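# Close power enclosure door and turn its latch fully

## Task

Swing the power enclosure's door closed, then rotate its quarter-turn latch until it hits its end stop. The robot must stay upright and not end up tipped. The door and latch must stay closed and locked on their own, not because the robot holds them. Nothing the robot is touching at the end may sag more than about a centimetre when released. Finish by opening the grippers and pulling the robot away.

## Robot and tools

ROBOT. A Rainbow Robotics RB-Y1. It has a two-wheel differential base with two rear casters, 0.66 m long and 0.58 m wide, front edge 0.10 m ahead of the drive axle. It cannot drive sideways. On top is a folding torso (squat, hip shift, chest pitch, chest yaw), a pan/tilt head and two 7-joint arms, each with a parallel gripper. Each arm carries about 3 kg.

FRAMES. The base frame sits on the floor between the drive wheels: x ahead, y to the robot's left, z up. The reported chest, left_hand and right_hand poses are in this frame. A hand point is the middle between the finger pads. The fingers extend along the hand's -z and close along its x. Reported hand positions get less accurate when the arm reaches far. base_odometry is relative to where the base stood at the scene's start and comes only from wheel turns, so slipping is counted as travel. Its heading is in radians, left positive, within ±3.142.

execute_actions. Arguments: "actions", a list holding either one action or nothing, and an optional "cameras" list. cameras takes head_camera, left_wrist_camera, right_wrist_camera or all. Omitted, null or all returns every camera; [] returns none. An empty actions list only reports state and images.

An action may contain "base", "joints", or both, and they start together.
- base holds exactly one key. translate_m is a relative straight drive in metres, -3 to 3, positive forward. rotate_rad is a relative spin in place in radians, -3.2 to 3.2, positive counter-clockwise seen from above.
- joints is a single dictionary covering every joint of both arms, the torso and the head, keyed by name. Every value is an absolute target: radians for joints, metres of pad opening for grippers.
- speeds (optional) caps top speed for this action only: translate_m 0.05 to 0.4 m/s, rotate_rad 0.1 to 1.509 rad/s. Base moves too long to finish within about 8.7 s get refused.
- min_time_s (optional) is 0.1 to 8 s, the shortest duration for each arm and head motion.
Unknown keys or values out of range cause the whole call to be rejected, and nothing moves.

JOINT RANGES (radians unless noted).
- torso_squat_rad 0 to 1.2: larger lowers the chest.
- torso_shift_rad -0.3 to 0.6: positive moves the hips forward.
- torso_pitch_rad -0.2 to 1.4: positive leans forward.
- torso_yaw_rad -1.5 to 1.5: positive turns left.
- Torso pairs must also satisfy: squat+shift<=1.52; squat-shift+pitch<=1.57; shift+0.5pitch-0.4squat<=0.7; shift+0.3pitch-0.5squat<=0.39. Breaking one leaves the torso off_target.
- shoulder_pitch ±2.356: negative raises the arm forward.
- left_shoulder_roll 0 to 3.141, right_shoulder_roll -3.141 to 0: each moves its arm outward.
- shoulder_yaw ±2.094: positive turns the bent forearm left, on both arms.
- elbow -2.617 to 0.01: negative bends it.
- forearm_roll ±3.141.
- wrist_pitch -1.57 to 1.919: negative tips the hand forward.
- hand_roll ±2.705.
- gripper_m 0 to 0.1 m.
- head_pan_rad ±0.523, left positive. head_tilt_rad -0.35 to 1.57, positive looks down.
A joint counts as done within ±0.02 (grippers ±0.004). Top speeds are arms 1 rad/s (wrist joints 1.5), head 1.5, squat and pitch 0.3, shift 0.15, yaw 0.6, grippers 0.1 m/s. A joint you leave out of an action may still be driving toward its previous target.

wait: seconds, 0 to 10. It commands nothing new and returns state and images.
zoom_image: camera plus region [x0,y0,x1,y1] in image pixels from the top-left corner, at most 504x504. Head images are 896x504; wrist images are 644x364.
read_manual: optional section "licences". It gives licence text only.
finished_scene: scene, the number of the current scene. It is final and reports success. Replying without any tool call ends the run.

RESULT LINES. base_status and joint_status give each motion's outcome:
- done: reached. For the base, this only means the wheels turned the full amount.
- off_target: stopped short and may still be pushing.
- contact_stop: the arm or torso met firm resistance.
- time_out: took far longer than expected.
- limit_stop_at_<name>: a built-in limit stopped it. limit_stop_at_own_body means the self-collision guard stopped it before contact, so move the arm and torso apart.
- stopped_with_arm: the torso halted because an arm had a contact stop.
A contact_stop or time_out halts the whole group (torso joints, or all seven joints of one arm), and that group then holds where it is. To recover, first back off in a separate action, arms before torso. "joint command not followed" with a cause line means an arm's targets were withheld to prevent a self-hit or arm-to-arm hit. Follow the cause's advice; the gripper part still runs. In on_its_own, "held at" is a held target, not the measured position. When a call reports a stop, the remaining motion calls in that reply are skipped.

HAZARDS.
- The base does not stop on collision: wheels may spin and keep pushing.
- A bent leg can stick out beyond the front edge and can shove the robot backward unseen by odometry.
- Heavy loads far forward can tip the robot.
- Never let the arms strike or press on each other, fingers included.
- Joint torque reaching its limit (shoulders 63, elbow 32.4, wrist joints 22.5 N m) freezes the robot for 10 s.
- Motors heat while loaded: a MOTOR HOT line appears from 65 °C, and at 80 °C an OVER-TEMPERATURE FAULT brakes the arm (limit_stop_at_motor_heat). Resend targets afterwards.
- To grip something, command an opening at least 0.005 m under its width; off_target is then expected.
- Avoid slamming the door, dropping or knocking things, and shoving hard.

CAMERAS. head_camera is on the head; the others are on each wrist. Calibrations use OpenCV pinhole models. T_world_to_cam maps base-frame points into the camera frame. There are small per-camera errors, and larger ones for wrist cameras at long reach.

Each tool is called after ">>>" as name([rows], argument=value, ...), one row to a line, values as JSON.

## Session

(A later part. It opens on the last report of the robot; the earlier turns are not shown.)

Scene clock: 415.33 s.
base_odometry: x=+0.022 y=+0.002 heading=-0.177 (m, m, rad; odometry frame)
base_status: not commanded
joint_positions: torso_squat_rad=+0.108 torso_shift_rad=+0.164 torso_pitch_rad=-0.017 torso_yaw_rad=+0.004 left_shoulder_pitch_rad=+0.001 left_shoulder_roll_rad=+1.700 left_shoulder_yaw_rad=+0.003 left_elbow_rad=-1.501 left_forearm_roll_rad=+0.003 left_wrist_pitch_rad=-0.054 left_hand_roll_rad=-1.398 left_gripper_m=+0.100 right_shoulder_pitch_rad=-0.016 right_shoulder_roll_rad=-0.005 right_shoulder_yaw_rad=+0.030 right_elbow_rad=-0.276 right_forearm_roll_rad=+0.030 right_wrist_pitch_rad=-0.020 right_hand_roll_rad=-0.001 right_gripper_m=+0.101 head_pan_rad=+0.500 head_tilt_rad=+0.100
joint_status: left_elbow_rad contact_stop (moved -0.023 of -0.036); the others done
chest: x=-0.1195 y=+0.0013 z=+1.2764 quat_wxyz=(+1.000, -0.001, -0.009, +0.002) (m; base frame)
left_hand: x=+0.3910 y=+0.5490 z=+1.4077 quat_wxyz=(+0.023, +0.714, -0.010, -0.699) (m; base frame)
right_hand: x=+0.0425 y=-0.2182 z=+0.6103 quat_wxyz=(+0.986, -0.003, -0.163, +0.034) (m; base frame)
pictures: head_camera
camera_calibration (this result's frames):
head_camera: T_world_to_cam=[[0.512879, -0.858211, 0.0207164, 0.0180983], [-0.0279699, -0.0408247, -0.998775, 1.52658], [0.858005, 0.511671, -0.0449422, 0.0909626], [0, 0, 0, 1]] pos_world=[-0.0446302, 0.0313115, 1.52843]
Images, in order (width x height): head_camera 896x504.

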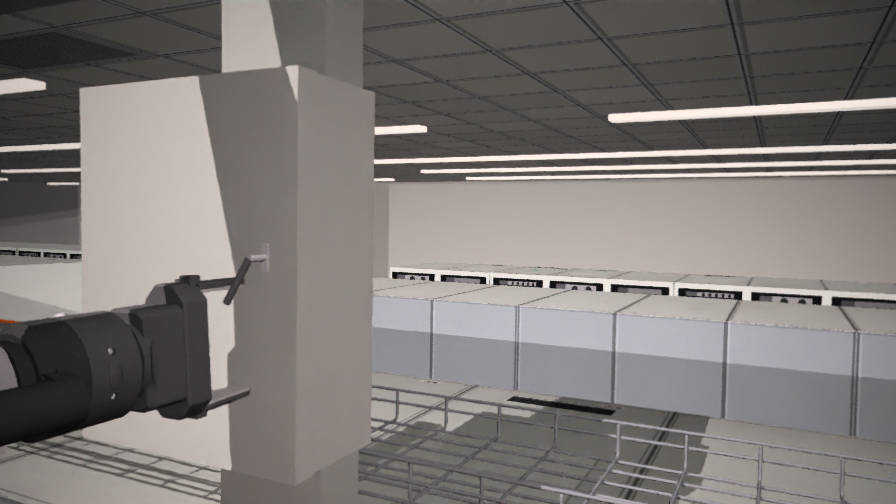

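>>> execute_actions([
  {"joints":{"left_shoulder_roll_rad":1.56},"min_time_s":2.5},
], cameras=[])

>>> execute_actions([
  {"joints":{"left_shoulder_roll_rad":1.78}},
], cameras=[])

>>> execute_actions([
  {"joints":{"left_elbow_rad":-1.53,"left_wrist_pitch_rad":-0.04,"left_shoulder_yaw_rad":0,"left_shoulder_pitch_rad":0}},
], cameras=["head_camera"])

>>> execute_actions([
  {"joints":{"left_shoulder_roll_rad":1.55},"min_time_s":3.5},
], cameras=["head_camera","left_wrist_camera"])

Scene clock: 420.30 s.
base_odometry: x=+0.022 y=+0.002 heading=-0.177 (m, m, rad; odometry frame)
base_status: not commanded
joint_positions: torso_squat_rad=+0.109 torso_shift_rad=+0.164 torso_pitch_rad=-0.018 torso_yaw_rad=+0.004 left_shoulder_pitch_rad=+0.000 left_shoulder_roll_rad=+1.561 left_shoulder_yaw_rad=+0.004 left_elbow_rad=-1.504 left_forearm_roll_rad=+0.002 left_wrist_pitch_rad=-0.055 left_hand_roll_rad=-1.398 left_gripper_m=+0.099 right_shoulder_pitch_rad=-0.016 right_shoulder_roll_rad=-0.005 right_shoulder_yaw_rad=+0.030 right_elbow_rad=-0.276 right_forearm_roll_rad=+0.030 right_wrist_pitch_rad=-0.020 right_hand_roll_rad=-0.001 right_gripper_m=+0.101 head_pan_rad=+0.500 head_tilt_rad=+0.100
joint_status: all done
chest: x=-0.1200 y=+0.0007 z=+1.2764 quat_wxyz=(+1.000, +0.000, -0.009, +0.002) (m; base frame)
left_hand: x=+0.3914 y=+0.5494 z=+1.3643 quat_wxyz=(+0.070, +0.712, -0.061, -0.696) (m; base frame)
right_hand: x=+0.0425 y=-0.2181 z=+0.6103 quat_wxyz=(+0.986, -0.002, -0.164, +0.034) (m; base frame)
pictures: none
No camera images: the call's "cameras" was empty. Leave "cameras" out to get every camera's image.

Scene clock: 421.17 s.
base_odometry: x=+0.022 y=+0.002 heading=-0.177 (m, m, rad; odometry frame)
base_status: not commanded
joint_positions: torso_squat_rad=+0.108 torso_shift_rad=+0.165 torso_pitch_rad=-0.015 torso_yaw_rad=+0.004 left_shoulder_pitch_rad=+0.011 left_shoulder_roll_rad=+1.774 left_shoulder_yaw_rad=-0.007 left_elbow_rad=-1.500 left_forearm_roll_rad=+0.002 left_wrist_pitch_rad=-0.053 left_hand_roll_rad=-1.398 left_gripper_m=+0.043 right_shoulder_pitch_rad=-0.016 right_shoulder_roll_rad=-0.005 right_shoulder_yaw_rad=+0.030 right_elbow_rad=-0.276 right_forearm_roll_rad=+0.030 right_wrist_pitch_rad=-0.020 right_hand_roll_rad=-0.001 right_gripper_m=+0.101 head_pan_rad=+0.500 head_tilt_rad=+0.100
joint_status: all done
chest: x=-0.1184 y=+0.0029 z=+1.2763 quat_wxyz=(+1.000, -0.002, -0.008, +0.002) (m; base frame)
left_hand: x=+0.3911 y=+0.5510 z=+1.4196 quat_wxyz=(+0.001, +0.708, +0.018, -0.706) (m; base frame)
right_hand: x=+0.0424 y=-0.2183 z=+0.6106 quat_wxyz=(+0.986, -0.004, -0.163, +0.035) (m; base frame)
pictures: none
No camera images: the call's "cameras" was empty. Leave "cameras" out to get every camera's image.

Scene clock: 422.10 s.
base_odometry: x=+0.022 y=+0.002 heading=-0.177 (m, m, rad; odometry frame)
base_status: not commanded
joint_positions: torso_squat_rad=+0.108 torso_shift_rad=+0.165 torso_pitch_rad=-0.016 torso_yaw_rad=+0.004 left_shoulder_pitch_rad=+0.025 left_shoulder_roll_rad=+1.766 left_shoulder_yaw_rad=-0.023 left_elbow_rad=-1.505 left_forearm_roll_rad=+0.002 left_wrist_pitch_rad=-0.046 left_hand_roll_rad=-1.398 left_gripper_m=+0.070 right_shoulder_pitch_rad=-0.016 right_shoulder_roll_rad=-0.005 right_shoulder_yaw_rad=+0.030 right_elbow_rad=-0.276 right_forearm_roll_rad=+0.030 right_wrist_pitch_rad=-0.020 right_hand_roll_rad=-0.001 right_gripper_m=+0.101 head_pan_rad=+0.500 head_tilt_rad=+0.100
joint_status: left_shoulder_pitch_rad contact_stop (moved +0.014 of -0.011); left_shoulder_yaw_rad contact_stop (moved -0.015 of +0.007); left_elbow_rad contact_stop (moved -0.005 of -0.030); the others done
on_its_own: left_elbow_rad is held at -1.505, not at your -1.530, since a contact_stop
chest: x=-0.1188 y=+0.0019 z=+1.2764 quat_wxyz=(+1.000, -0.001, -0.008, +0.002) (m; base frame)
left_hand: x=+0.3901 y=+0.5531 z=+1.4034 quat_wxyz=(+0.006, +0.698, +0.019, -0.716) (m; base frame)
right_hand: x=+0.0423 y=-0.2184 z=+0.6104 quat_wxyz=(+0.986, -0.004, -0.163, +0.034) (m; base frame)
pictures: head_camera
camera_calibration (this result's frames):
head_camera: T_world_to_cam=[[0.513057, -0.858093, 0.0211878, 0.0177174], [-0.0292263, -0.0421338, -0.998684, 1.52634], [0.857857, 0.511762, -0.0466959, 0.0923059], [0, 0, 0, 1]] pos_world=[-0.0436661, 0.0322748, 1.52826]
Images, in order (width x height): head_camera 896x504.

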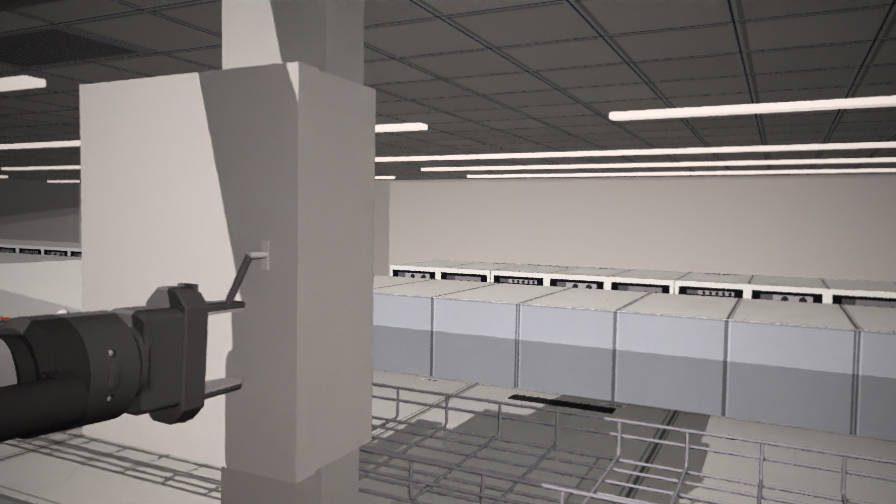

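not run: a stop came earlier in this reply.

>>> execute_actions([
  {"joints":{"left_shoulder_roll_rad":1.62,"left_shoulder_pitch_rad":0.02,"left_shoulder_yaw_rad":-0.02,"left_elbow_rad":-1.505}},
], cameras=[])

>>> execute_actions([
  {"joints":{"torso_shift_rad":0.07,"left_gripper_m":0.1}},
], cameras=[])

>>> execute_actions([
  {"joints":{"left_shoulder_roll_rad":1.76,"left_shoulder_pitch_rad":0,"left_shoulder_yaw_rad":0,"left_elbow_rad":-1.495,"left_wrist_pitch_rad":-0.075}},
], cameras=[])

>>> execute_actions([
  {"joints":{"torso_shift_rad":0.163}},
], cameras=["head_camera"])

>>> execute_actions([
  {"joints":{"left_shoulder_roll_rad":1.62},"min_time_s":2.5},
], cameras=["head_camera","left_wrist_camera"])

Scene clock: 426.27 s.
base_odometry: x=+0.022 y=+0.002 heading=-0.177 (m, m, rad; odometry frame)
base_status: not commanded
joint_positions: torso_squat_rad=+0.108 torso_shift_rad=+0.164 torso_pitch_rad=-0.017 torso_yaw_rad=+0.004 left_shoulder_pitch_rad=+0.020 left_shoulder_roll_rad=+1.620 left_shoulder_yaw_rad=-0.019 left_elbow_rad=-1.505 left_forearm_roll_rad=+0.002 left_wrist_pitch_rad=-0.046 left_hand_roll_rad=-1.398 left_gripper_m=+0.100 right_shoulder_pitch_rad=-0.016 right_shoulder_roll_rad=-0.005 right_shoulder_yaw_rad=+0.030 right_elbow_rad=-0.276 right_forearm_roll_rad=+0.030 right_wrist_pitch_rad=-0.020 right_hand_roll_rad=-0.001 right_gripper_m=+0.101 head_pan_rad=+0.500 head_tilt_rad=+0.100
joint_status: all done
chest: x=-0.1194 y=+0.0008 z=+1.2764 quat_wxyz=(+1.000, +0.000, -0.009, +0.002) (m; base frame)
left_hand: x=+0.3899 y=+0.5548 z=+1.3612 quat_wxyz=(+0.056, +0.699, -0.033, -0.712) (m; base frame)
right_hand: x=+0.0423 y=-0.2183 z=+0.6102 quat_wxyz=(+0.986, -0.003, -0.163, +0.034) (m; base frame)
pictures: none
No camera images: the call's "cameras" was empty. Leave "cameras" out to get every camera's image.

Scene clock: 427.73 s.
base_odometry: x=+0.022 y=+0.002 heading=-0.178 (m, m, rad; odometry frame)
base_status: not commanded
joint_positions: torso_squat_rad=+0.108 torso_shift_rad=+0.070 torso_pitch_rad=-0.016 torso_yaw_rad=+0.003 left_shoulder_pitch_rad=+0.020 left_shoulder_roll_rad=+1.620 left_shoulder_yaw_rad=-0.020 left_elbow_rad=-1.505 left_forearm_roll_rad=+0.002 left_wrist_pitch_rad=-0.046 left_hand_roll_rad=-1.398 left_gripper_m=+0.100 right_shoulder_pitch_rad=-0.016 right_shoulder_roll_rad=-0.005 right_shoulder_yaw_rad=+0.030 right_elbow_rad=-0.276 right_forearm_roll_rad=+0.030 right_wrist_pitch_rad=-0.020 right_hand_roll_rad=-0.001 right_gripper_m=+0.101 head_pan_rad=+0.500 head_tilt_rad=+0.100
joint_status: all done
chest: x=-0.1843 y=+0.0008 z=+1.2841 quat_wxyz=(+1.000, +0.000, -0.008, +0.002) (m; base frame)
left_hand: x=+0.3253 y=+0.5545 z=+1.3682 quat_wxyz=(+0.056, +0.699, -0.033, -0.712) (m; base frame)
right_hand: x=-0.0233 y=-0.2183 z=+0.6177 quat_wxyz=(+0.986, -0.003, -0.163, +0.034) (m; base frame)
pictures: none
No camera images: the call's "cameras" was empty. Leave "cameras" out to get every camera's image.

Scene clock: 428.50 s.
base_odometry: x=+0.022 y=+0.002 heading=-0.178 (m, m, rad; odometry frame)
base_status: not commanded
joint_positions: torso_squat_rad=+0.108 torso_shift_rad=+0.070 torso_pitch_rad=-0.016 torso_yaw_rad=+0.003 left_shoulder_pitch_rad=+0.000 left_shoulder_roll_rad=+1.760 left_shoulder_yaw_rad=+0.000 left_elbow_rad=-1.495 left_forearm_roll_rad=+0.002 left_wrist_pitch_rad=-0.075 left_hand_roll_rad=-1.398 left_gripper_m=+0.100 right_shoulder_pitch_rad=-0.016 right_shoulder_roll_rad=-0.005 right_shoulder_yaw_rad=+0.030 right_elbow_rad=-0.276 right_forearm_roll_rad=+0.030 right_wrist_pitch_rad=-0.020 right_hand_roll_rad=-0.001 right_gripper_m=+0.101 head_pan_rad=+0.500 head_tilt_rad=+0.100
joint_status: all done
chest: x=-0.1843 y=+0.0008 z=+1.2841 quat_wxyz=(+1.000, +0.000, -0.008, +0.002) (m; base frame)
left_hand: x=+0.3262 y=+0.5432 z=+1.4333 quat_wxyz=(-0.003, +0.713, +0.006, -0.701) (m; base frame)
right_hand: x=-0.0233 y=-0.2183 z=+0.6177 quat_wxyz=(+0.986, -0.003, -0.163, +0.034) (m; base frame)
pictures: none
No camera images: the call's "cameras" was empty. Leave "cameras" out to get every camera's image.

Scene clock: 429.90 s.
base_odometry: x=+0.022 y=+0.002 heading=-0.177 (m, m, rad; odometry frame)
base_status: not commanded
joint_positions: torso_squat_rad=+0.108 torso_shift_rad=+0.163 torso_pitch_rad=-0.016 torso_yaw_rad=+0.003 left_shoulder_pitch_rad=+0.000 left_shoulder_roll_rad=+1.760 left_shoulder_yaw_rad=+0.000 left_elbow_rad=-1.494 left_forearm_roll_rad=+0.002 left_wrist_pitch_rad=-0.075 left_hand_roll_rad=-1.398 left_gripper_m=+0.100 right_shoulder_pitch_rad=-0.016 right_shoulder_roll_rad=-0.005 right_shoulder_yaw_rad=+0.030 right_elbow_rad=-0.276 right_forearm_roll_rad=+0.030 right_wrist_pitch_rad=-0.020 right_hand_roll_rad=-0.001 right_gripper_m=+0.101 head_pan_rad=+0.500 head_tilt_rad=+0.100
joint_status: all done
chest: x=-0.1202 y=+0.0008 z=+1.2766 quat_wxyz=(+1.000, +0.000, -0.008, +0.002) (m; base frame)
left_hand: x=+0.3902 y=+0.5436 z=+1.4259 quat_wxyz=(-0.003, +0.713, +0.006, -0.701) (m; base frame)
right_hand: x=+0.0409 y=-0.2183 z=+0.6102 quat_wxyz=(+0.986, -0.003, -0.163, +0.034) (m; base frame)
pictures: head_camera
camera_calibration (this result's frames):
head_camera: T_world_to_cam=[[0.512338, -0.85856, 0.0196065, 0.019429], [-0.0290402, -0.0401379, -0.998772, 1.5266], [0.858293, 0.51114, -0.045497, 0.0925805], [0, 0, 0, 1]] pos_world=[-0.0450825, 0.030634, 1.52856]
Images, in order (width x height): head_camera 896x504.

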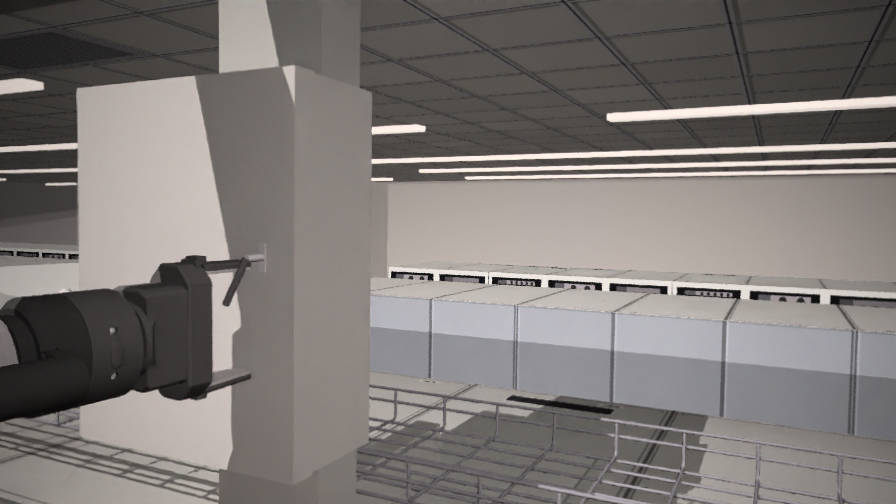

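Scene clock: 432.83 s.
base_odometry: x=+0.022 y=+0.002 heading=-0.177 (m, m, rad; odometry frame)
base_status: not commanded
joint_positions: torso_squat_rad=+0.108 torso_shift_rad=+0.162 torso_pitch_rad=-0.017 torso_yaw_rad=+0.003 left_shoulder_pitch_rad=+0.000 left_shoulder_roll_rad=+1.621 left_shoulder_yaw_rad=+0.000 left_elbow_rad=-1.495 left_forearm_roll_rad=+0.002 left_wrist_pitch_rad=-0.075 left_hand_roll_rad=-1.398 left_gripper_m=+0.100 right_shoulder_pitch_rad=-0.016 right_shoulder_roll_rad=-0.005 right_shoulder_yaw_rad=+0.030 right_elbow_rad=-0.276 right_forearm_roll_rad=+0.030 right_wrist_pitch_rad=-0.020 right_hand_roll_rad=-0.001 right_gripper_m=+0.101 head_pan_rad=+0.500 head_tilt_rad=+0.100
joint_status: all done
chest: x=-0.1207 y=+0.0008 z=+1.2766 quat_wxyz=(+1.000, +0.000, -0.009, +0.002) (m; base frame)
left_hand: x=+0.3903 y=+0.5489 z=+1.3815 quat_wxyz=(+0.046, +0.712, -0.043, -0.699) (m; base frame)
right_hand: x=+0.0410 y=-0.2183 z=+0.6104 quat_wxyz=(+0.986, -0.003, -0.163, +0.034) (m; base frame)
pictures: head_camera, left_wrist_camera
camera_calibration (this result's frames):
head_camera: T_world_to_cam=[[0.512495, -0.858456, 0.0200551, 0.0191471], [-0.0281859, -0.0401605, -0.998796, 1.52675], [0.858228, 0.511312, -0.0447784, 0.0920732], [0, 0, 0, 1]] pos_world=[-0.0457999, 0.0306737, 1.52865]
left_wrist_camera: T_world_to_cam=[[0.00927993, -0.0774774, -0.996951, 1.41694], [-0.687862, 0.723137, -0.062601, -0.0161893], [0.725782, 0.686345, -0.0465831, -0.514147], [0, 0, 0, 1]] pos_world=[0.348874, 0.47437, 1.38765]
Images, in order (width x height): head_camera 896x504, left_wrist_camera 644x364.

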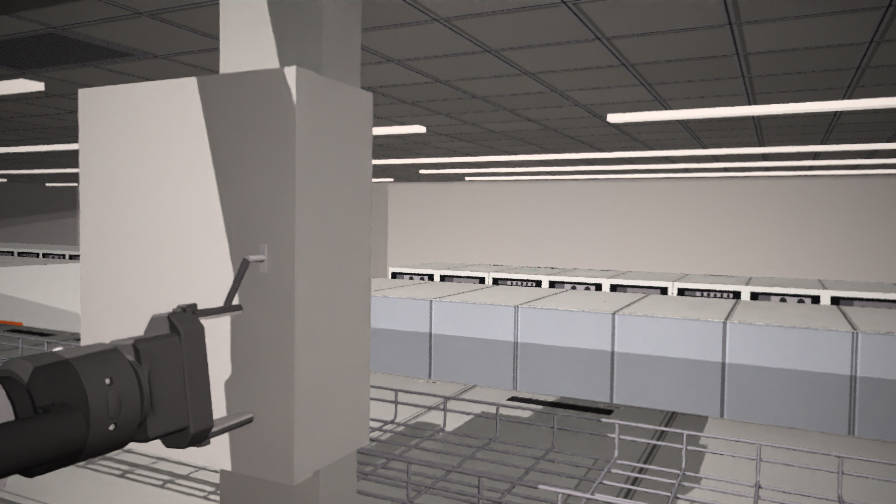

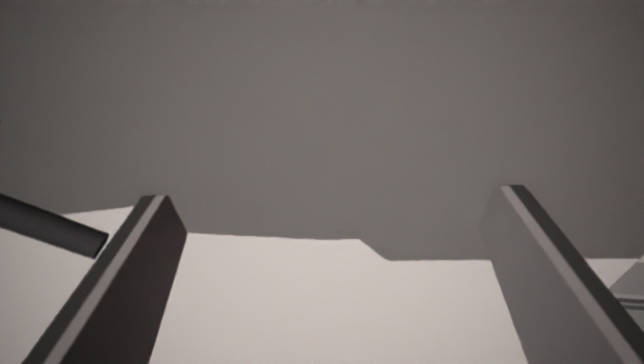

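>>> execute_actions([
  {"joints":{"torso_shift_rad":0.07}},
], cameras=[])

>>> execute_actions([
  {"joints":{"left_shoulder_roll_rad":1.77,"left_elbow_rad":-1.512,"left_wrist_pitch_rad":-0.058}},
], cameras=[])

>>> execute_actions([
  {"joints":{"torso_shift_rad":0.163}},
], cameras=[])

>>> execute_actions([
  {"joints":{"left_shoulder_roll_rad":1.6},"min_time_s":3},
], cameras=["head_camera","left_wrist_camera"])

Scene clock: 437.13 s.
base_odometry: x=+0.022 y=+0.002 heading=-0.178 (m, m, rad; odometry frame)
base_status: not commanded
joint_positions: torso_squat_rad=+0.108 torso_shift_rad=+0.070 torso_pitch_rad=-0.016 torso_yaw_rad=+0.003 left_shoulder_pitch_rad=+0.000 left_shoulder_roll_rad=+1.620 left_shoulder_yaw_rad=+0.000 left_elbow_rad=-1.495 left_forearm_roll_rad=+0.002 left_wrist_pitch_rad=-0.075 left_hand_roll_rad=-1.398 left_gripper_m=+0.100 right_shoulder_pitch_rad=-0.016 right_shoulder_roll_rad=-0.005 right_shoulder_yaw_rad=+0.030 right_elbow_rad=-0.276 right_forearm_roll_rad=+0.030 right_wrist_pitch_rad=-0.020 right_hand_roll_rad=-0.001 right_gripper_m=+0.101 head_pan_rad=+0.500 head_tilt_rad=+0.100
joint_status: all done
chest: x=-0.1843 y=+0.0009 z=+1.2841 quat_wxyz=(+1.000, +0.000, -0.008, +0.002) (m; base frame)
left_hand: x=+0.3269 y=+0.5486 z=+1.3882 quat_wxyz=(+0.046, +0.712, -0.044, -0.700) (m; base frame)
right_hand: x=-0.0233 y=-0.2183 z=+0.6177 quat_wxyz=(+0.986, -0.003, -0.163, +0.034) (m; base frame)
pictures: none
No camera images: the call's "cameras" was empty. Leave "cameras" out to get every camera's image.

Scene clock: 437.87 s.
base_odometry: x=+0.022 y=+0.002 heading=-0.178 (m, m, rad; odometry frame)
base_status: not commanded
joint_positions: torso_squat_rad=+0.108 torso_shift_rad=+0.070 torso_pitch_rad=-0.016 torso_yaw_rad=+0.003 left_shoulder_pitch_rad=+0.000 left_shoulder_roll_rad=+1.770 left_shoulder_yaw_rad=+0.000 left_elbow_rad=-1.512 left_forearm_roll_rad=+0.002 left_wrist_pitch_rad=-0.058 left_hand_roll_rad=-1.398 left_gripper_m=+0.100 right_shoulder_pitch_rad=-0.016 right_shoulder_roll_rad=-0.005 right_shoulder_yaw_rad=+0.030 right_elbow_rad=-0.276 right_forearm_roll_rad=+0.030 right_wrist_pitch_rad=-0.020 right_hand_roll_rad=-0.001 right_gripper_m=+0.101 head_pan_rad=+0.500 head_tilt_rad=+0.100
joint_status: all done
chest: x=-0.1843 y=+0.0008 z=+1.2841 quat_wxyz=(+1.000, +0.000, -0.008, +0.002) (m; base frame)
left_hand: x=+0.3270 y=+0.5384 z=+1.4357 quat_wxyz=(-0.007, +0.713, +0.010, -0.701) (m; base frame)
right_hand: x=-0.0233 y=-0.2183 z=+0.6177 quat_wxyz=(+0.986, -0.003, -0.163, +0.034) (m; base frame)
pictures: none
No camera images: the call's "cameras" was empty. Leave "cameras" out to get every camera's image.

Scene clock: 439.27 s.
base_odometry: x=+0.022 y=+0.002 heading=-0.177 (m, m, rad; odometry frame)
base_status: not commanded
joint_positions: torso_squat_rad=+0.108 torso_shift_rad=+0.163 torso_pitch_rad=-0.017 torso_yaw_rad=+0.003 left_shoulder_pitch_rad=+0.000 left_shoulder_roll_rad=+1.770 left_shoulder_yaw_rad=+0.001 left_elbow_rad=-1.510 left_forearm_roll_rad=+0.002 left_wrist_pitch_rad=-0.057 left_hand_roll_rad=-1.398 left_gripper_m=+0.101 right_shoulder_pitch_rad=-0.016 right_shoulder_roll_rad=-0.005 right_shoulder_yaw_rad=+0.030 right_elbow_rad=-0.276 right_forearm_roll_rad=+0.030 right_wrist_pitch_rad=-0.020 right_hand_roll_rad=-0.001 right_gripper_m=+0.101 head_pan_rad=+0.500 head_tilt_rad=+0.100
joint_status: all done
chest: x=-0.1204 y=+0.0010 z=+1.2766 quat_wxyz=(+1.000, -0.001, -0.008, +0.002) (m; base frame)
left_hand: x=+0.3905 y=+0.5399 z=+1.4292 quat_wxyz=(-0.005, +0.714, +0.011, -0.700) (m; base frame)
right_hand: x=+0.0410 y=-0.2182 z=+0.6104 quat_wxyz=(+0.986, -0.003, -0.163, +0.034) (m; base frame)
pictures: none
No camera images: the call's "cameras" was empty. Leave "cameras" out to get every camera's image.

Scene clock: 442.57 s.
base_odometry: x=+0.022 y=+0.002 heading=-0.177 (m, m, rad; odometry frame)
base_status: not commanded
joint_positions: torso_squat_rad=+0.108 torso_shift_rad=+0.162 torso_pitch_rad=-0.017 torso_yaw_rad=+0.003 left_shoulder_pitch_rad=+0.000 left_shoulder_roll_rad=+1.601 left_shoulder_yaw_rad=+0.001 left_elbow_rad=-1.512 left_forearm_roll_rad=+0.002 left_wrist_pitch_rad=-0.058 left_hand_roll_rad=-1.398 left_gripper_m=+0.100 right_shoulder_pitch_rad=-0.016 right_shoulder_roll_rad=-0.005 right_shoulder_yaw_rad=+0.030 right_elbow_rad=-0.276 right_forearm_roll_rad=+0.030 right_wrist_pitch_rad=-0.020 right_hand_roll_rad=-0.001 right_gripper_m=+0.101 head_pan_rad=+0.500 head_tilt_rad=+0.100
joint_status: all done
chest: x=-0.1209 y=+0.0008 z=+1.2766 quat_wxyz=(+1.000, +0.000, -0.009, +0.002) (m; base frame)
left_hand: x=+0.3909 y=+0.5448 z=+1.3753 quat_wxyz=(+0.053, +0.712, -0.050, -0.699) (m; base frame)
right_hand: x=+0.0411 y=-0.2182 z=+0.6104 quat_wxyz=(+0.986, -0.003, -0.164, +0.034) (m; base frame)
pictures: head_camera, left_wrist_camera
camera_calibration (this result's frames):
head_camera: T_world_to_cam=[[0.512566, -0.858411, 0.0201511, 0.0190977], [-0.0278983, -0.0401052, -0.998806, 1.5268], [0.858194, 0.511392, -0.0445048, 0.0919003], [0, 0, 0, 1]] pos_world=[-0.0460621, 0.0306292, 1.52868]
left_wrist_camera: T_world_to_cam=[[0.00983506, -0.097177, -0.995219, 1.41851], [-0.687557, 0.722005, -0.077294, 0.00754806], [0.726064, 0.68503, -0.0597138, -0.493471], [0, 0, 0, 1]] pos_world=[0.34953, 0.470439, 1.38284]
Images, in order (width x height): head_camera 896x504, left_wrist_camera 644x364.

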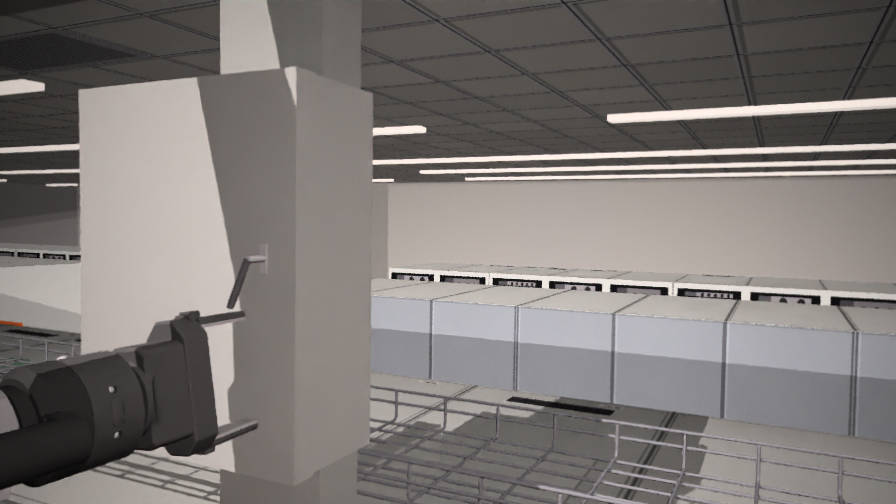

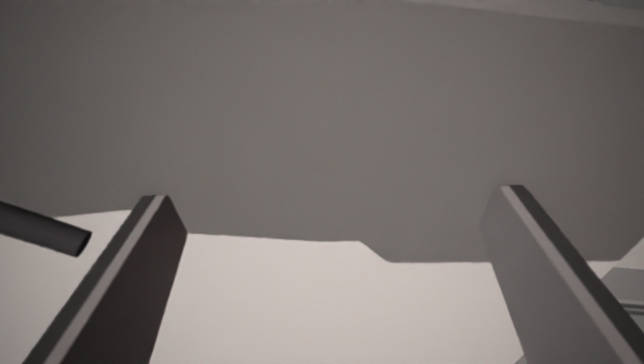

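>>> execute_actions([
  {"joints":{"torso_shift_rad":0.07}},
], cameras=[])

>>> execute_actions([
  {"joints":{"left_shoulder_roll_rad":1.75,"left_elbow_rad":-1.52,"left_wrist_pitch_rad":-0.05}},
], cameras=[])

>>> execute_actions([
  {"joints":{"torso_shift_rad":0.163}},
], cameras=["head_camera"])

>>> execute_actions([
  {"joints":{"left_shoulder_roll_rad":1.6,"left_elbow_rad":-1.545,"left_wrist_pitch_rad":-0.025},"min_time_s":3},
], cameras=["head_camera","left_wrist_camera"])

Scene clock: 447.27 s.
base_odometry: x=+0.022 y=+0.002 heading=-0.178 (m, m, rad; odometry frame)
base_status: not commanded
joint_positions: torso_squat_rad=+0.108 torso_shift_rad=+0.070 torso_pitch_rad=-0.016 torso_yaw_rad=+0.003 left_shoulder_pitch_rad=+0.000 left_shoulder_roll_rad=+1.600 left_shoulder_yaw_rad=+0.000 left_elbow_rad=-1.512 left_forearm_roll_rad=+0.002 left_wrist_pitch_rad=-0.058 left_hand_roll_rad=-1.398 left_gripper_m=+0.100 right_shoulder_pitch_rad=-0.016 right_shoulder_roll_rad=-0.005 right_shoulder_yaw_rad=+0.030 right_elbow_rad=-0.276 right_forearm_roll_rad=+0.030 right_wrist_pitch_rad=-0.020 right_hand_roll_rad=-0.001 right_gripper_m=+0.101 head_pan_rad=+0.500 head_tilt_rad=+0.100
joint_status: all done
chest: x=-0.1843 y=+0.0008 z=+1.2841 quat_wxyz=(+1.000, +0.000, -0.008, +0.002) (m; base frame)
left_hand: x=+0.3278 y=+0.5445 z=+1.3817 quat_wxyz=(+0.053, +0.711, -0.051, -0.699) (m; base frame)
right_hand: x=-0.0233 y=-0.2183 z=+0.6177 quat_wxyz=(+0.986, -0.003, -0.163, +0.034) (m; base frame)
pictures: none
No camera images: the call's "cameras" was empty. Leave "cameras" out to get every camera's image.

Scene clock: 448.03 s.
base_odometry: x=+0.022 y=+0.002 heading=-0.178 (m, m, rad; odometry frame)
base_status: not commanded
joint_positions: torso_squat_rad=+0.108 torso_shift_rad=+0.070 torso_pitch_rad=-0.016 torso_yaw_rad=+0.003 left_shoulder_pitch_rad=+0.000 left_shoulder_roll_rad=+1.750 left_shoulder_yaw_rad=+0.000 left_elbow_rad=-1.520 left_forearm_roll_rad=+0.002 left_wrist_pitch_rad=-0.050 left_hand_roll_rad=-1.398 left_gripper_m=+0.100 right_shoulder_pitch_rad=-0.016 right_shoulder_roll_rad=-0.005 right_shoulder_yaw_rad=+0.030 right_elbow_rad=-0.276 right_forearm_roll_rad=+0.030 right_wrist_pitch_rad=-0.020 right_hand_roll_rad=-0.001 right_gripper_m=+0.101 head_pan_rad=+0.500 head_tilt_rad=+0.100
joint_status: all done
chest: x=-0.1843 y=+0.0008 z=+1.2841 quat_wxyz=(+1.000, +0.000, -0.008, +0.002) (m; base frame)
left_hand: x=+0.3275 y=+0.5376 z=+1.4290 quat_wxyz=(+0.000, +0.713, +0.002, -0.701) (m; base frame)
right_hand: x=-0.0233 y=-0.2183 z=+0.6177 quat_wxyz=(+0.986, -0.003, -0.163, +0.034) (m; base frame)
pictures: none
No camera images: the call's "cameras" was empty. Leave "cameras" out to get every camera's image.

Scene clock: 449.43 s.
base_odometry: x=+0.022 y=+0.002 heading=-0.177 (m, m, rad; odometry frame)
base_status: not commanded
joint_positions: torso_squat_rad=+0.108 torso_shift_rad=+0.163 torso_pitch_rad=-0.017 torso_yaw_rad=+0.004 left_shoulder_pitch_rad=+0.000 left_shoulder_roll_rad=+1.750 left_shoulder_yaw_rad=+0.001 left_elbow_rad=-1.517 left_forearm_roll_rad=+0.002 left_wrist_pitch_rad=-0.048 left_hand_roll_rad=-1.398 left_gripper_m=+0.101 right_shoulder_pitch_rad=-0.017 right_shoulder_roll_rad=-0.005 right_shoulder_yaw_rad=+0.030 right_elbow_rad=-0.276 right_forearm_roll_rad=+0.030 right_wrist_pitch_rad=-0.020 right_hand_roll_rad=-0.001 right_gripper_m=+0.101 head_pan_rad=+0.500 head_tilt_rad=+0.100
joint_status: all done
chest: x=-0.1206 y=+0.0011 z=+1.2766 quat_wxyz=(+1.000, -0.001, -0.008, +0.002) (m; base frame)
left_hand: x=+0.3906 y=+0.5400 z=+1.4227 quat_wxyz=(+0.002, +0.714, +0.004, -0.700) (m; base frame)
right_hand: x=+0.0411 y=-0.2182 z=+0.6105 quat_wxyz=(+0.986, -0.003, -0.163, +0.034) (m; base frame)
pictures: head_camera
camera_calibration (this result's frames):
head_camera: T_world_to_cam=[[0.512706, -0.858325, 0.0202729, 0.0190876], [-0.0284022, -0.0405558, -0.998774, 1.52671], [0.858094, 0.511501, -0.0451715, 0.0923157], [0, 0, 0, 1]] pos_world=[-0.0456401, 0.0310804, 1.52862]
Images, in order (width x height): head_camera 896x504.

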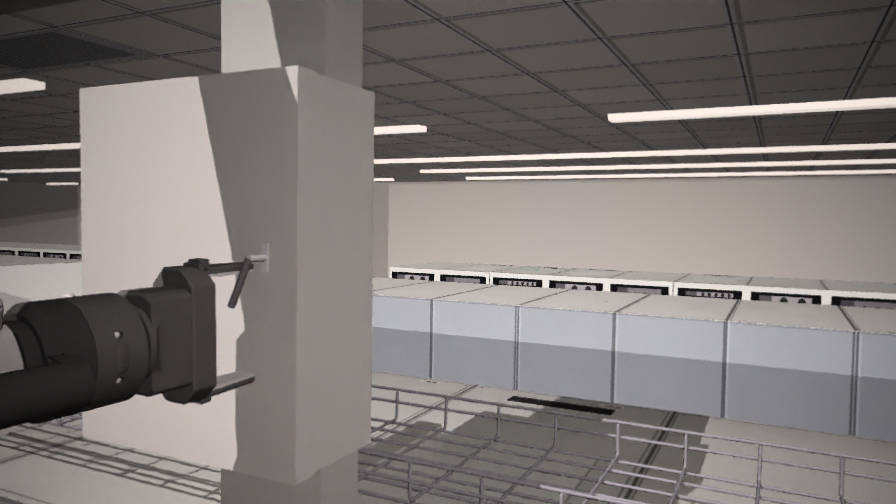

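Scene clock: 450.97 s.
base_odometry: x=+0.022 y=+0.002 heading=-0.177 (m, m, rad; odometry frame)
base_status: not commanded
joint_positions: torso_squat_rad=+0.108 torso_shift_rad=+0.162 torso_pitch_rad=-0.017 torso_yaw_rad=+0.004 left_shoulder_pitch_rad=-0.004 left_shoulder_roll_rad=+1.728 left_shoulder_yaw_rad=+0.007 left_elbow_rad=-1.518 left_forearm_roll_rad=+0.003 left_wrist_pitch_rad=-0.039 left_hand_roll_rad=-1.397 left_gripper_m=+0.100 right_shoulder_pitch_rad=-0.016 right_shoulder_roll_rad=-0.005 right_shoulder_yaw_rad=+0.030 right_elbow_rad=-0.276 right_forearm_roll_rad=+0.030 right_wrist_pitch_rad=-0.020 right_hand_roll_rad=-0.001 right_gripper_m=+0.101 head_pan_rad=+0.500 head_tilt_rad=+0.100
joint_status: left_shoulder_roll_rad contact_stop_at_left_elbow_rad (moved -0.022 of -0.150); left_elbow_rad contact_stop (moved -0.001 of -0.028); the others done
on_its_own: left_shoulder_roll_rad is held at +1.727, not at your +1.600, since a contact_stop; left_elbow_rad is held at -1.520, not at your -1.545, since a contact_stop
chest: x=-0.1207 y=+0.0010 z=+1.2766 quat_wxyz=(+1.000, -0.001, -0.009, +0.002) (m; base frame)
left_hand: x=+0.3907 y=+0.5413 z=+1.4210 quat_wxyz=(+0.013, +0.718, -0.002, -0.696) (m; base frame)
right_hand: x=+0.0411 y=-0.2182 z=+0.6105 quat_wxyz=(+0.986, -0.003, -0.163, +0.034) (m; base frame)
pictures: head_camera, left_wrist_camera
camera_calibration (this result's frames):
head_camera: T_world_to_cam=[[0.512691, -0.858333, 0.0202807, 0.0190223], [-0.0280755, -0.0403692, -0.99879, 1.52676], [0.858114, 0.511502, -0.0447951, 0.0920412], [0, 0, 0, 1]] pos_world=[-0.0458699, 0.0308823, 1.52865]
left_wrist_camera: T_world_to_cam=[[0.0207056, 0.0277724, -0.9994, 1.39777], [-0.696805, 0.717239, 0.00549496, -0.097998], [0.716961, 0.696273, 0.0342028, -0.624201], [0, 0, 0, 1]] pos_world=[0.350301, 0.466083, 1.41882]
Images, in order (width x height): head_camera 896x504, left_wrist_camera 644x364.

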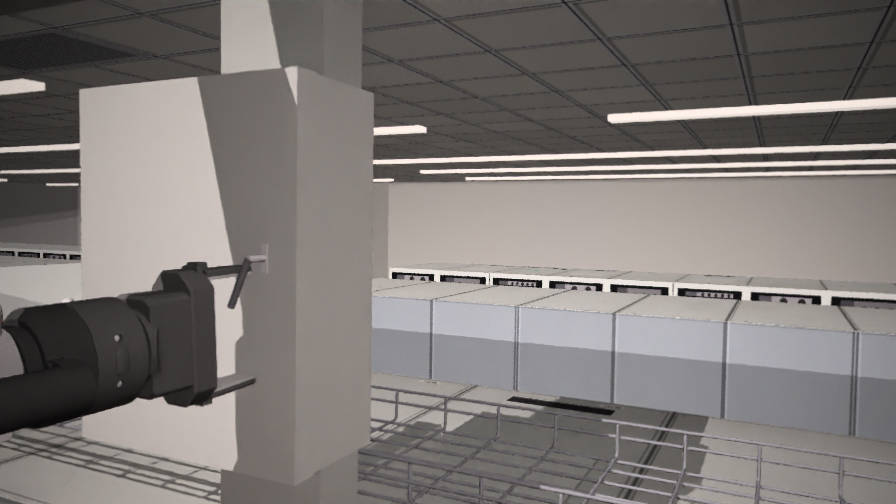

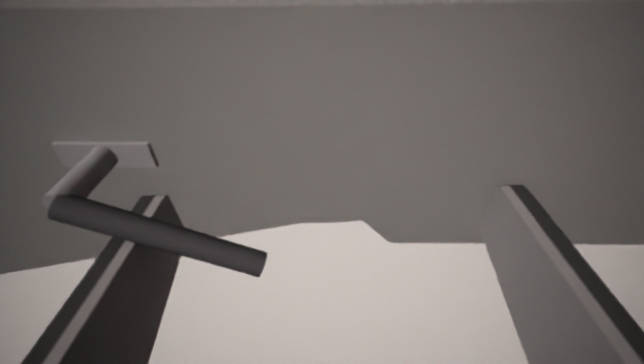

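>>> execute_actions([
  {"joints":{"left_shoulder_roll_rad":1.58,"left_shoulder_pitch_rad":0,"left_shoulder_yaw_rad":0},"min_time_s":3},
], cameras=["head_camera","left_wrist_camera"])

Scene clock: 455.33 s.
base_odometry: x=+0.022 y=+0.002 heading=-0.177 (m, m, rad; odometry frame)
base_status: not commanded
joint_positions: torso_squat_rad=+0.109 torso_shift_rad=+0.162 torso_pitch_rad=-0.018 torso_yaw_rad=+0.004 left_shoulder_pitch_rad=-0.006 left_shoulder_roll_rad=+1.628 left_shoulder_yaw_rad=+0.011 left_elbow_rad=-1.512 left_forearm_roll_rad=+0.004 left_wrist_pitch_rad=-0.036 left_hand_roll_rad=-1.396 left_gripper_m=+0.100 right_shoulder_pitch_rad=-0.016 right_shoulder_roll_rad=-0.005 right_shoulder_yaw_rad=+0.030 right_elbow_rad=-0.276 right_forearm_roll_rad=+0.030 right_wrist_pitch_rad=-0.020 right_hand_roll_rad=-0.001 right_gripper_m=+0.101 head_pan_rad=+0.500 head_tilt_rad=+0.100
joint_status: left_shoulder_roll_rad contact_stop_at_left_shoulder_yaw_rad (moved -0.099 of -0.148); left_shoulder_yaw_rad contact_stop (moved +0.004 of -0.007); the others done
on_its_own: left_shoulder_roll_rad is held at +1.628, not at your +1.580, since a contact_stop; left_elbow_rad is held at -1.513, not at your -1.545, since a contact_stop
chest: x=-0.1211 y=+0.0009 z=+1.2766 quat_wxyz=(+1.000, -0.001, -0.009, +0.002) (m; base frame)
left_hand: x=+0.3907 y=+0.5484 z=+1.3926 quat_wxyz=(+0.051, +0.719, -0.035, -0.693) (m; base frame)
right_hand: x=+0.0411 y=-0.2182 z=+0.6105 quat_wxyz=(+0.986, -0.003, -0.164, +0.034) (m; base frame)
pictures: head_camera, left_wrist_camera
camera_calibration (this result's frames):
head_camera: T_world_to_cam=[[0.512795, -0.858267, 0.0204403, 0.0189499], [-0.0275391, -0.0402414, -0.99881, 1.52686], [0.858069, 0.511622, -0.0442716, 0.0917128], [0, 0, 0, 1]] pos_world=[-0.046365, 0.0307847, 1.52872]
left_wrist_camera: T_world_to_cam=[[0.0283019, -0.0731203, -0.996921, 1.41808], [-0.700858, 0.709663, -0.0719478, 0.0106482], [0.712739, 0.700737, -0.0311622, -0.537827], [0, 0, 0, 1]] pos_world=[0.350659, 0.473009, 1.39772]
Images, in order (width x height): head_camera 896x504, left_wrist_camera 644x364.

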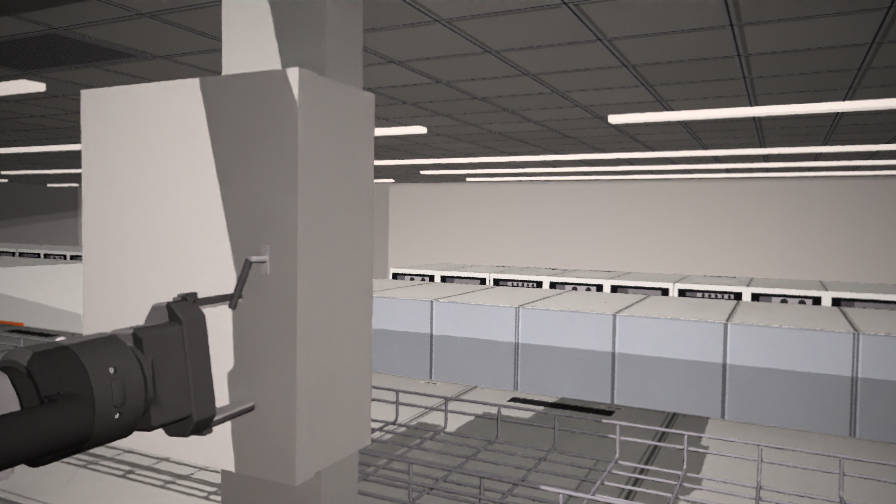

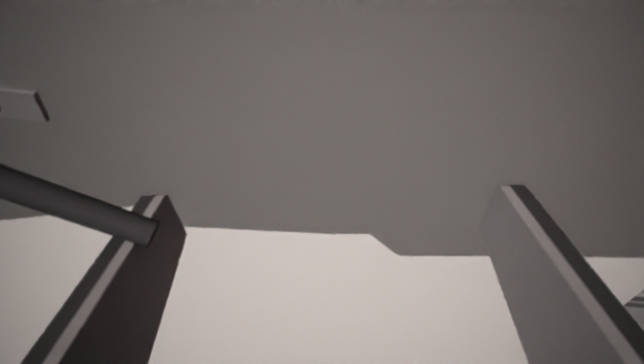

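Continue with only roll named.

>>> execute_actions([
  {"joints":{"left_shoulder_roll_rad":1.56},"min_time_s":2},
], cameras=[])

>>> execute_actions([
  {"joints":{"torso_shift_rad":0.07}},
], cameras=[])

>>> execute_actions([
  {"joints":{"left_shoulder_roll_rad":1.75,"left_shoulder_pitch_rad":0,"left_shoulder_yaw_rad":0,"left_elbow_rad":-1.53,"left_wrist_pitch_rad":-0.04}},
], cameras=[])

>>> execute_actions([
  {"joints":{"torso_shift_rad":0.16}},
], cameras=["head_camera"])

>>> execute_actions([
  {"joints":{"left_shoulder_roll_rad":1.56},"min_time_s":3.5},
], cameras=["head_camera","left_wrist_camera"])

Scene clock: 460.30 s.
base_odometry: x=+0.022 y=+0.002 heading=-0.177 (m, m, rad; odometry frame)
base_status: not commanded
joint_positions: torso_squat_rad=+0.109 torso_shift_rad=+0.162 torso_pitch_rad=-0.018 torso_yaw_rad=+0.004 left_shoulder_pitch_rad=-0.007 left_shoulder_roll_rad=+1.561 left_shoulder_yaw_rad=+0.011 left_elbow_rad=-1.513 left_forearm_roll_rad=+0.004 left_wrist_pitch_rad=-0.036 left_hand_roll_rad=-1.397 left_gripper_m=+0.099 right_shoulder_pitch_rad=-0.016 right_shoulder_roll_rad=-0.005 right_shoulder_yaw_rad=+0.030 right_elbow_rad=-0.276 right_forearm_roll_rad=+0.030 right_wrist_pitch_rad=-0.020 right_hand_roll_rad=-0.001 right_gripper_m=+0.101 head_pan_rad=+0.500 head_tilt_rad=+0.100
joint_status: all done
on_its_own: left_elbow_rad is held at -1.513, not at your -1.545, since a contact_stop
chest: x=-0.1213 y=+0.0007 z=+1.2766 quat_wxyz=(+1.000, +0.000, -0.009, +0.002) (m; base frame)
left_hand: x=+0.3910 y=+0.5484 z=+1.3715 quat_wxyz=(+0.074, +0.717, -0.060, -0.691) (m; base frame)
right_hand: x=+0.0411 y=-0.2182 z=+0.6105 quat_wxyz=(+0.986, -0.002, -0.164, +0.034) (m; base frame)
pictures: none
No camera images: the call's "cameras" was empty. Leave "cameras" out to get every camera's image.

Scene clock: 461.77 s.
base_odometry: x=+0.022 y=+0.002 heading=-0.178 (m, m, rad; odometry frame)
base_status: not commanded
joint_positions: torso_squat_rad=+0.108 torso_shift_rad=+0.070 torso_pitch_rad=-0.016 torso_yaw_rad=+0.003 left_shoulder_pitch_rad=-0.007 left_shoulder_roll_rad=+1.560 left_shoulder_yaw_rad=+0.010 left_elbow_rad=-1.513 left_forearm_roll_rad=+0.004 left_wrist_pitch_rad=-0.036 left_hand_roll_rad=-1.397 left_gripper_m=+0.100 right_shoulder_pitch_rad=-0.016 right_shoulder_roll_rad=-0.005 right_shoulder_yaw_rad=+0.030 right_elbow_rad=-0.276 right_forearm_roll_rad=+0.030 right_wrist_pitch_rad=-0.020 right_hand_roll_rad=-0.001 right_gripper_m=+0.101 head_pan_rad=+0.500 head_tilt_rad=+0.100
joint_status: all done
on_its_own: left_elbow_rad is held at -1.513, not at your -1.545, since a contact_stop
chest: x=-0.1843 y=+0.0008 z=+1.2841 quat_wxyz=(+1.000, +0.000, -0.008, +0.002) (m; base frame)
left_hand: x=+0.3286 y=+0.5479 z=+1.3770 quat_wxyz=(+0.074, +0.716, -0.060, -0.692) (m; base frame)
right_hand: x=-0.0233 y=-0.2183 z=+0.6177 quat_wxyz=(+0.986, -0.003, -0.163, +0.034) (m; base frame)
pictures: none
No camera images: the call's "cameras" was empty. Leave "cameras" out to get every camera's image.

Scene clock: 462.57 s.
base_odometry: x=+0.022 y=+0.002 heading=-0.178 (m, m, rad; odometry frame)
base_status: not commanded
joint_positions: torso_squat_rad=+0.108 torso_shift_rad=+0.070 torso_pitch_rad=-0.016 torso_yaw_rad=+0.003 left_shoulder_pitch_rad=+0.000 left_shoulder_roll_rad=+1.750 left_shoulder_yaw_rad=+0.000 left_elbow_rad=-1.530 left_forearm_roll_rad=+0.004 left_wrist_pitch_rad=-0.040 left_hand_roll_rad=-1.397 left_gripper_m=+0.100 right_shoulder_pitch_rad=-0.016 right_shoulder_roll_rad=-0.005 right_shoulder_yaw_rad=+0.030 right_elbow_rad=-0.276 right_forearm_roll_rad=+0.030 right_wrist_pitch_rad=-0.020 right_hand_roll_rad=-0.001 right_gripper_m=+0.101 head_pan_rad=+0.500 head_tilt_rad=+0.100
joint_status: all done
chest: x=-0.1843 y=+0.0008 z=+1.2841 quat_wxyz=(+1.000, +0.000, -0.008, +0.002) (m; base frame)
left_hand: x=+0.3279 y=+0.5350 z=+1.4288 quat_wxyz=(+0.001, +0.713, +0.001, -0.701) (m; base frame)
right_hand: x=-0.0233 y=-0.2183 z=+0.6177 quat_wxyz=(+0.986, -0.003, -0.163, +0.034) (m; base frame)
pictures: none
No camera images: the call's "cameras" was empty. Leave "cameras" out to get every camera's image.

Scene clock: 463.97 s.
base_odometry: x=+0.022 y=+0.002 heading=-0.177 (m, m, rad; odometry frame)
base_status: not commanded
joint_positions: torso_squat_rad=+0.108 torso_shift_rad=+0.159 torso_pitch_rad=-0.017 torso_yaw_rad=+0.004 left_shoulder_pitch_rad=+0.000 left_shoulder_roll_rad=+1.750 left_shoulder_yaw_rad=+0.002 left_elbow_rad=-1.526 left_forearm_roll_rad=+0.004 left_wrist_pitch_rad=-0.038 left_hand_roll_rad=-1.396 left_gripper_m=+0.101 right_shoulder_pitch_rad=-0.017 right_shoulder_roll_rad=-0.005 right_shoulder_yaw_rad=+0.030 right_elbow_rad=-0.276 right_forearm_roll_rad=+0.030 right_wrist_pitch_rad=-0.020 right_hand_roll_rad=-0.001 right_gripper_m=+0.101 head_pan_rad=+0.500 head_tilt_rad=+0.100
joint_status: all done
chest: x=-0.1228 y=+0.0013 z=+1.2769 quat_wxyz=(+1.000, -0.001, -0.009, +0.002) (m; base frame)
left_hand: x=+0.3886 y=+0.5383 z=+1.4231 quat_wxyz=(+0.004, +0.714, +0.003, -0.700) (m; base frame)
right_hand: x=+0.0391 y=-0.2181 z=+0.6109 quat_wxyz=(+0.986, -0.003, -0.163, +0.034) (m; base frame)
pictures: head_camera
camera_calibration (this result's frames):
head_camera: T_world_to_cam=[[0.512871, -0.858218, 0.0205934, 0.0199659], [-0.0280778, -0.0407455, -0.998775, 1.52703], [0.858006, 0.511665, -0.044994, 0.0939554], [0, 0, 0, 1]] pos_world=[-0.0479786, 0.031281, 1.52898]
Images, in order (width x height): head_camera 896x504.

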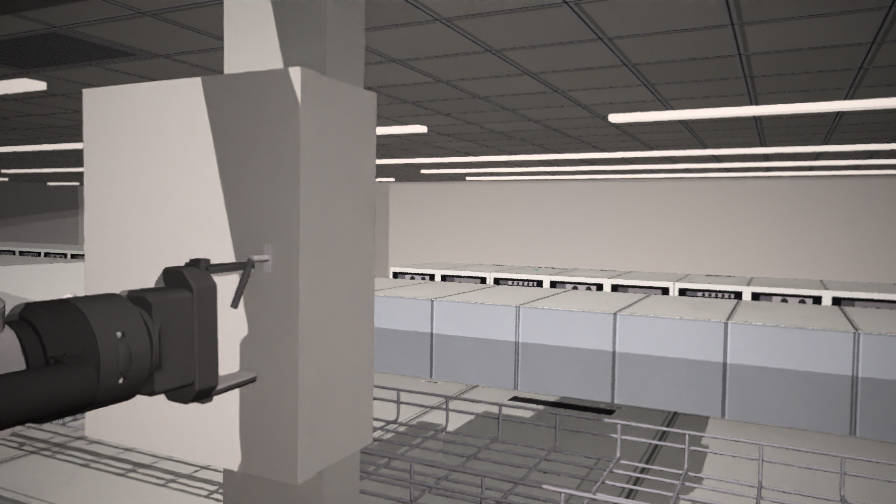

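Scene clock: 467.77 s.
base_odometry: x=+0.022 y=+0.002 heading=-0.177 (m, m, rad; odometry frame)
base_status: not commanded
joint_positions: torso_squat_rad=+0.108 torso_shift_rad=+0.160 torso_pitch_rad=-0.017 torso_yaw_rad=+0.003 left_shoulder_pitch_rad=+0.000 left_shoulder_roll_rad=+1.560 left_shoulder_yaw_rad=+0.000 left_elbow_rad=-1.530 left_forearm_roll_rad=+0.004 left_wrist_pitch_rad=-0.040 left_hand_roll_rad=-1.397 left_gripper_m=+0.100 right_shoulder_pitch_rad=-0.016 right_shoulder_roll_rad=-0.005 right_shoulder_yaw_rad=+0.030 right_elbow_rad=-0.276 right_forearm_roll_rad=+0.030 right_wrist_pitch_rad=-0.020 right_hand_roll_rad=-0.001 right_gripper_m=+0.101 head_pan_rad=+0.500 head_tilt_rad=+0.100
joint_status: all done
chest: x=-0.1225 y=+0.0008 z=+1.2769 quat_wxyz=(+1.000, +0.000, -0.008, +0.002) (m; base frame)
left_hand: x=+0.3906 y=+0.5401 z=+1.3621 quat_wxyz=(+0.068, +0.710, -0.066, -0.698) (m; base frame)
right_hand: x=+0.0390 y=-0.2183 z=+0.6106 quat_wxyz=(+0.986, -0.003, -0.163, +0.034) (m; base frame)
pictures: head_camera, left_wrist_camera
camera_calibration (this result's frames):
head_camera: T_world_to_cam=[[0.512351, -0.858547, 0.0198304, 0.0203007], [-0.0286284, -0.040154, -0.998783, 1.52694], [0.858299, 0.51116, -0.0451518, 0.0940979], [0, 0, 0, 1]] pos_world=[-0.0474513, 0.0306428, 1.52893]
left_wrist_camera: T_world_to_cam=[[0.00881548, -0.140467, -0.990046, 1.42168], [-0.686715, 0.718844, -0.108103, 0.0530263], [0.726874, 0.680832, -0.0901235, -0.447447], [0, 0, 0, 1]] pos_world=[0.349119, 0.466218, 1.37294]
Images, in order (width x height): head_camera 896x504, left_wrist_camera 644x364.

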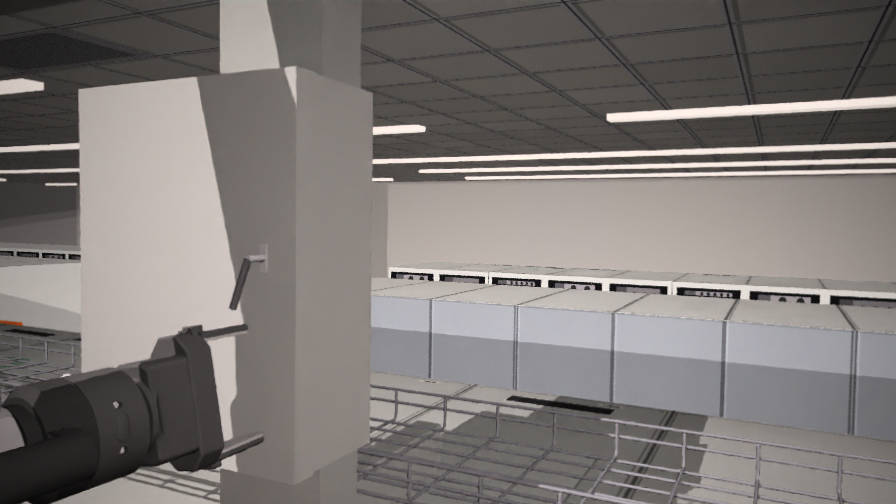

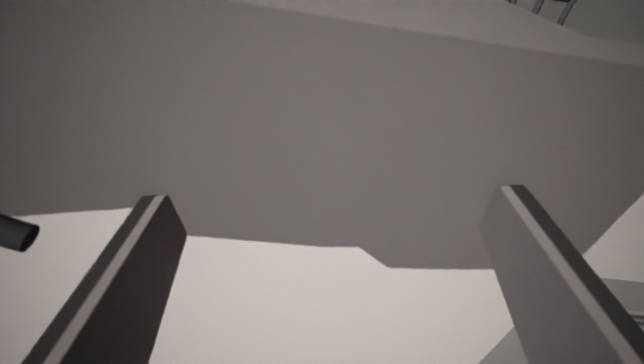

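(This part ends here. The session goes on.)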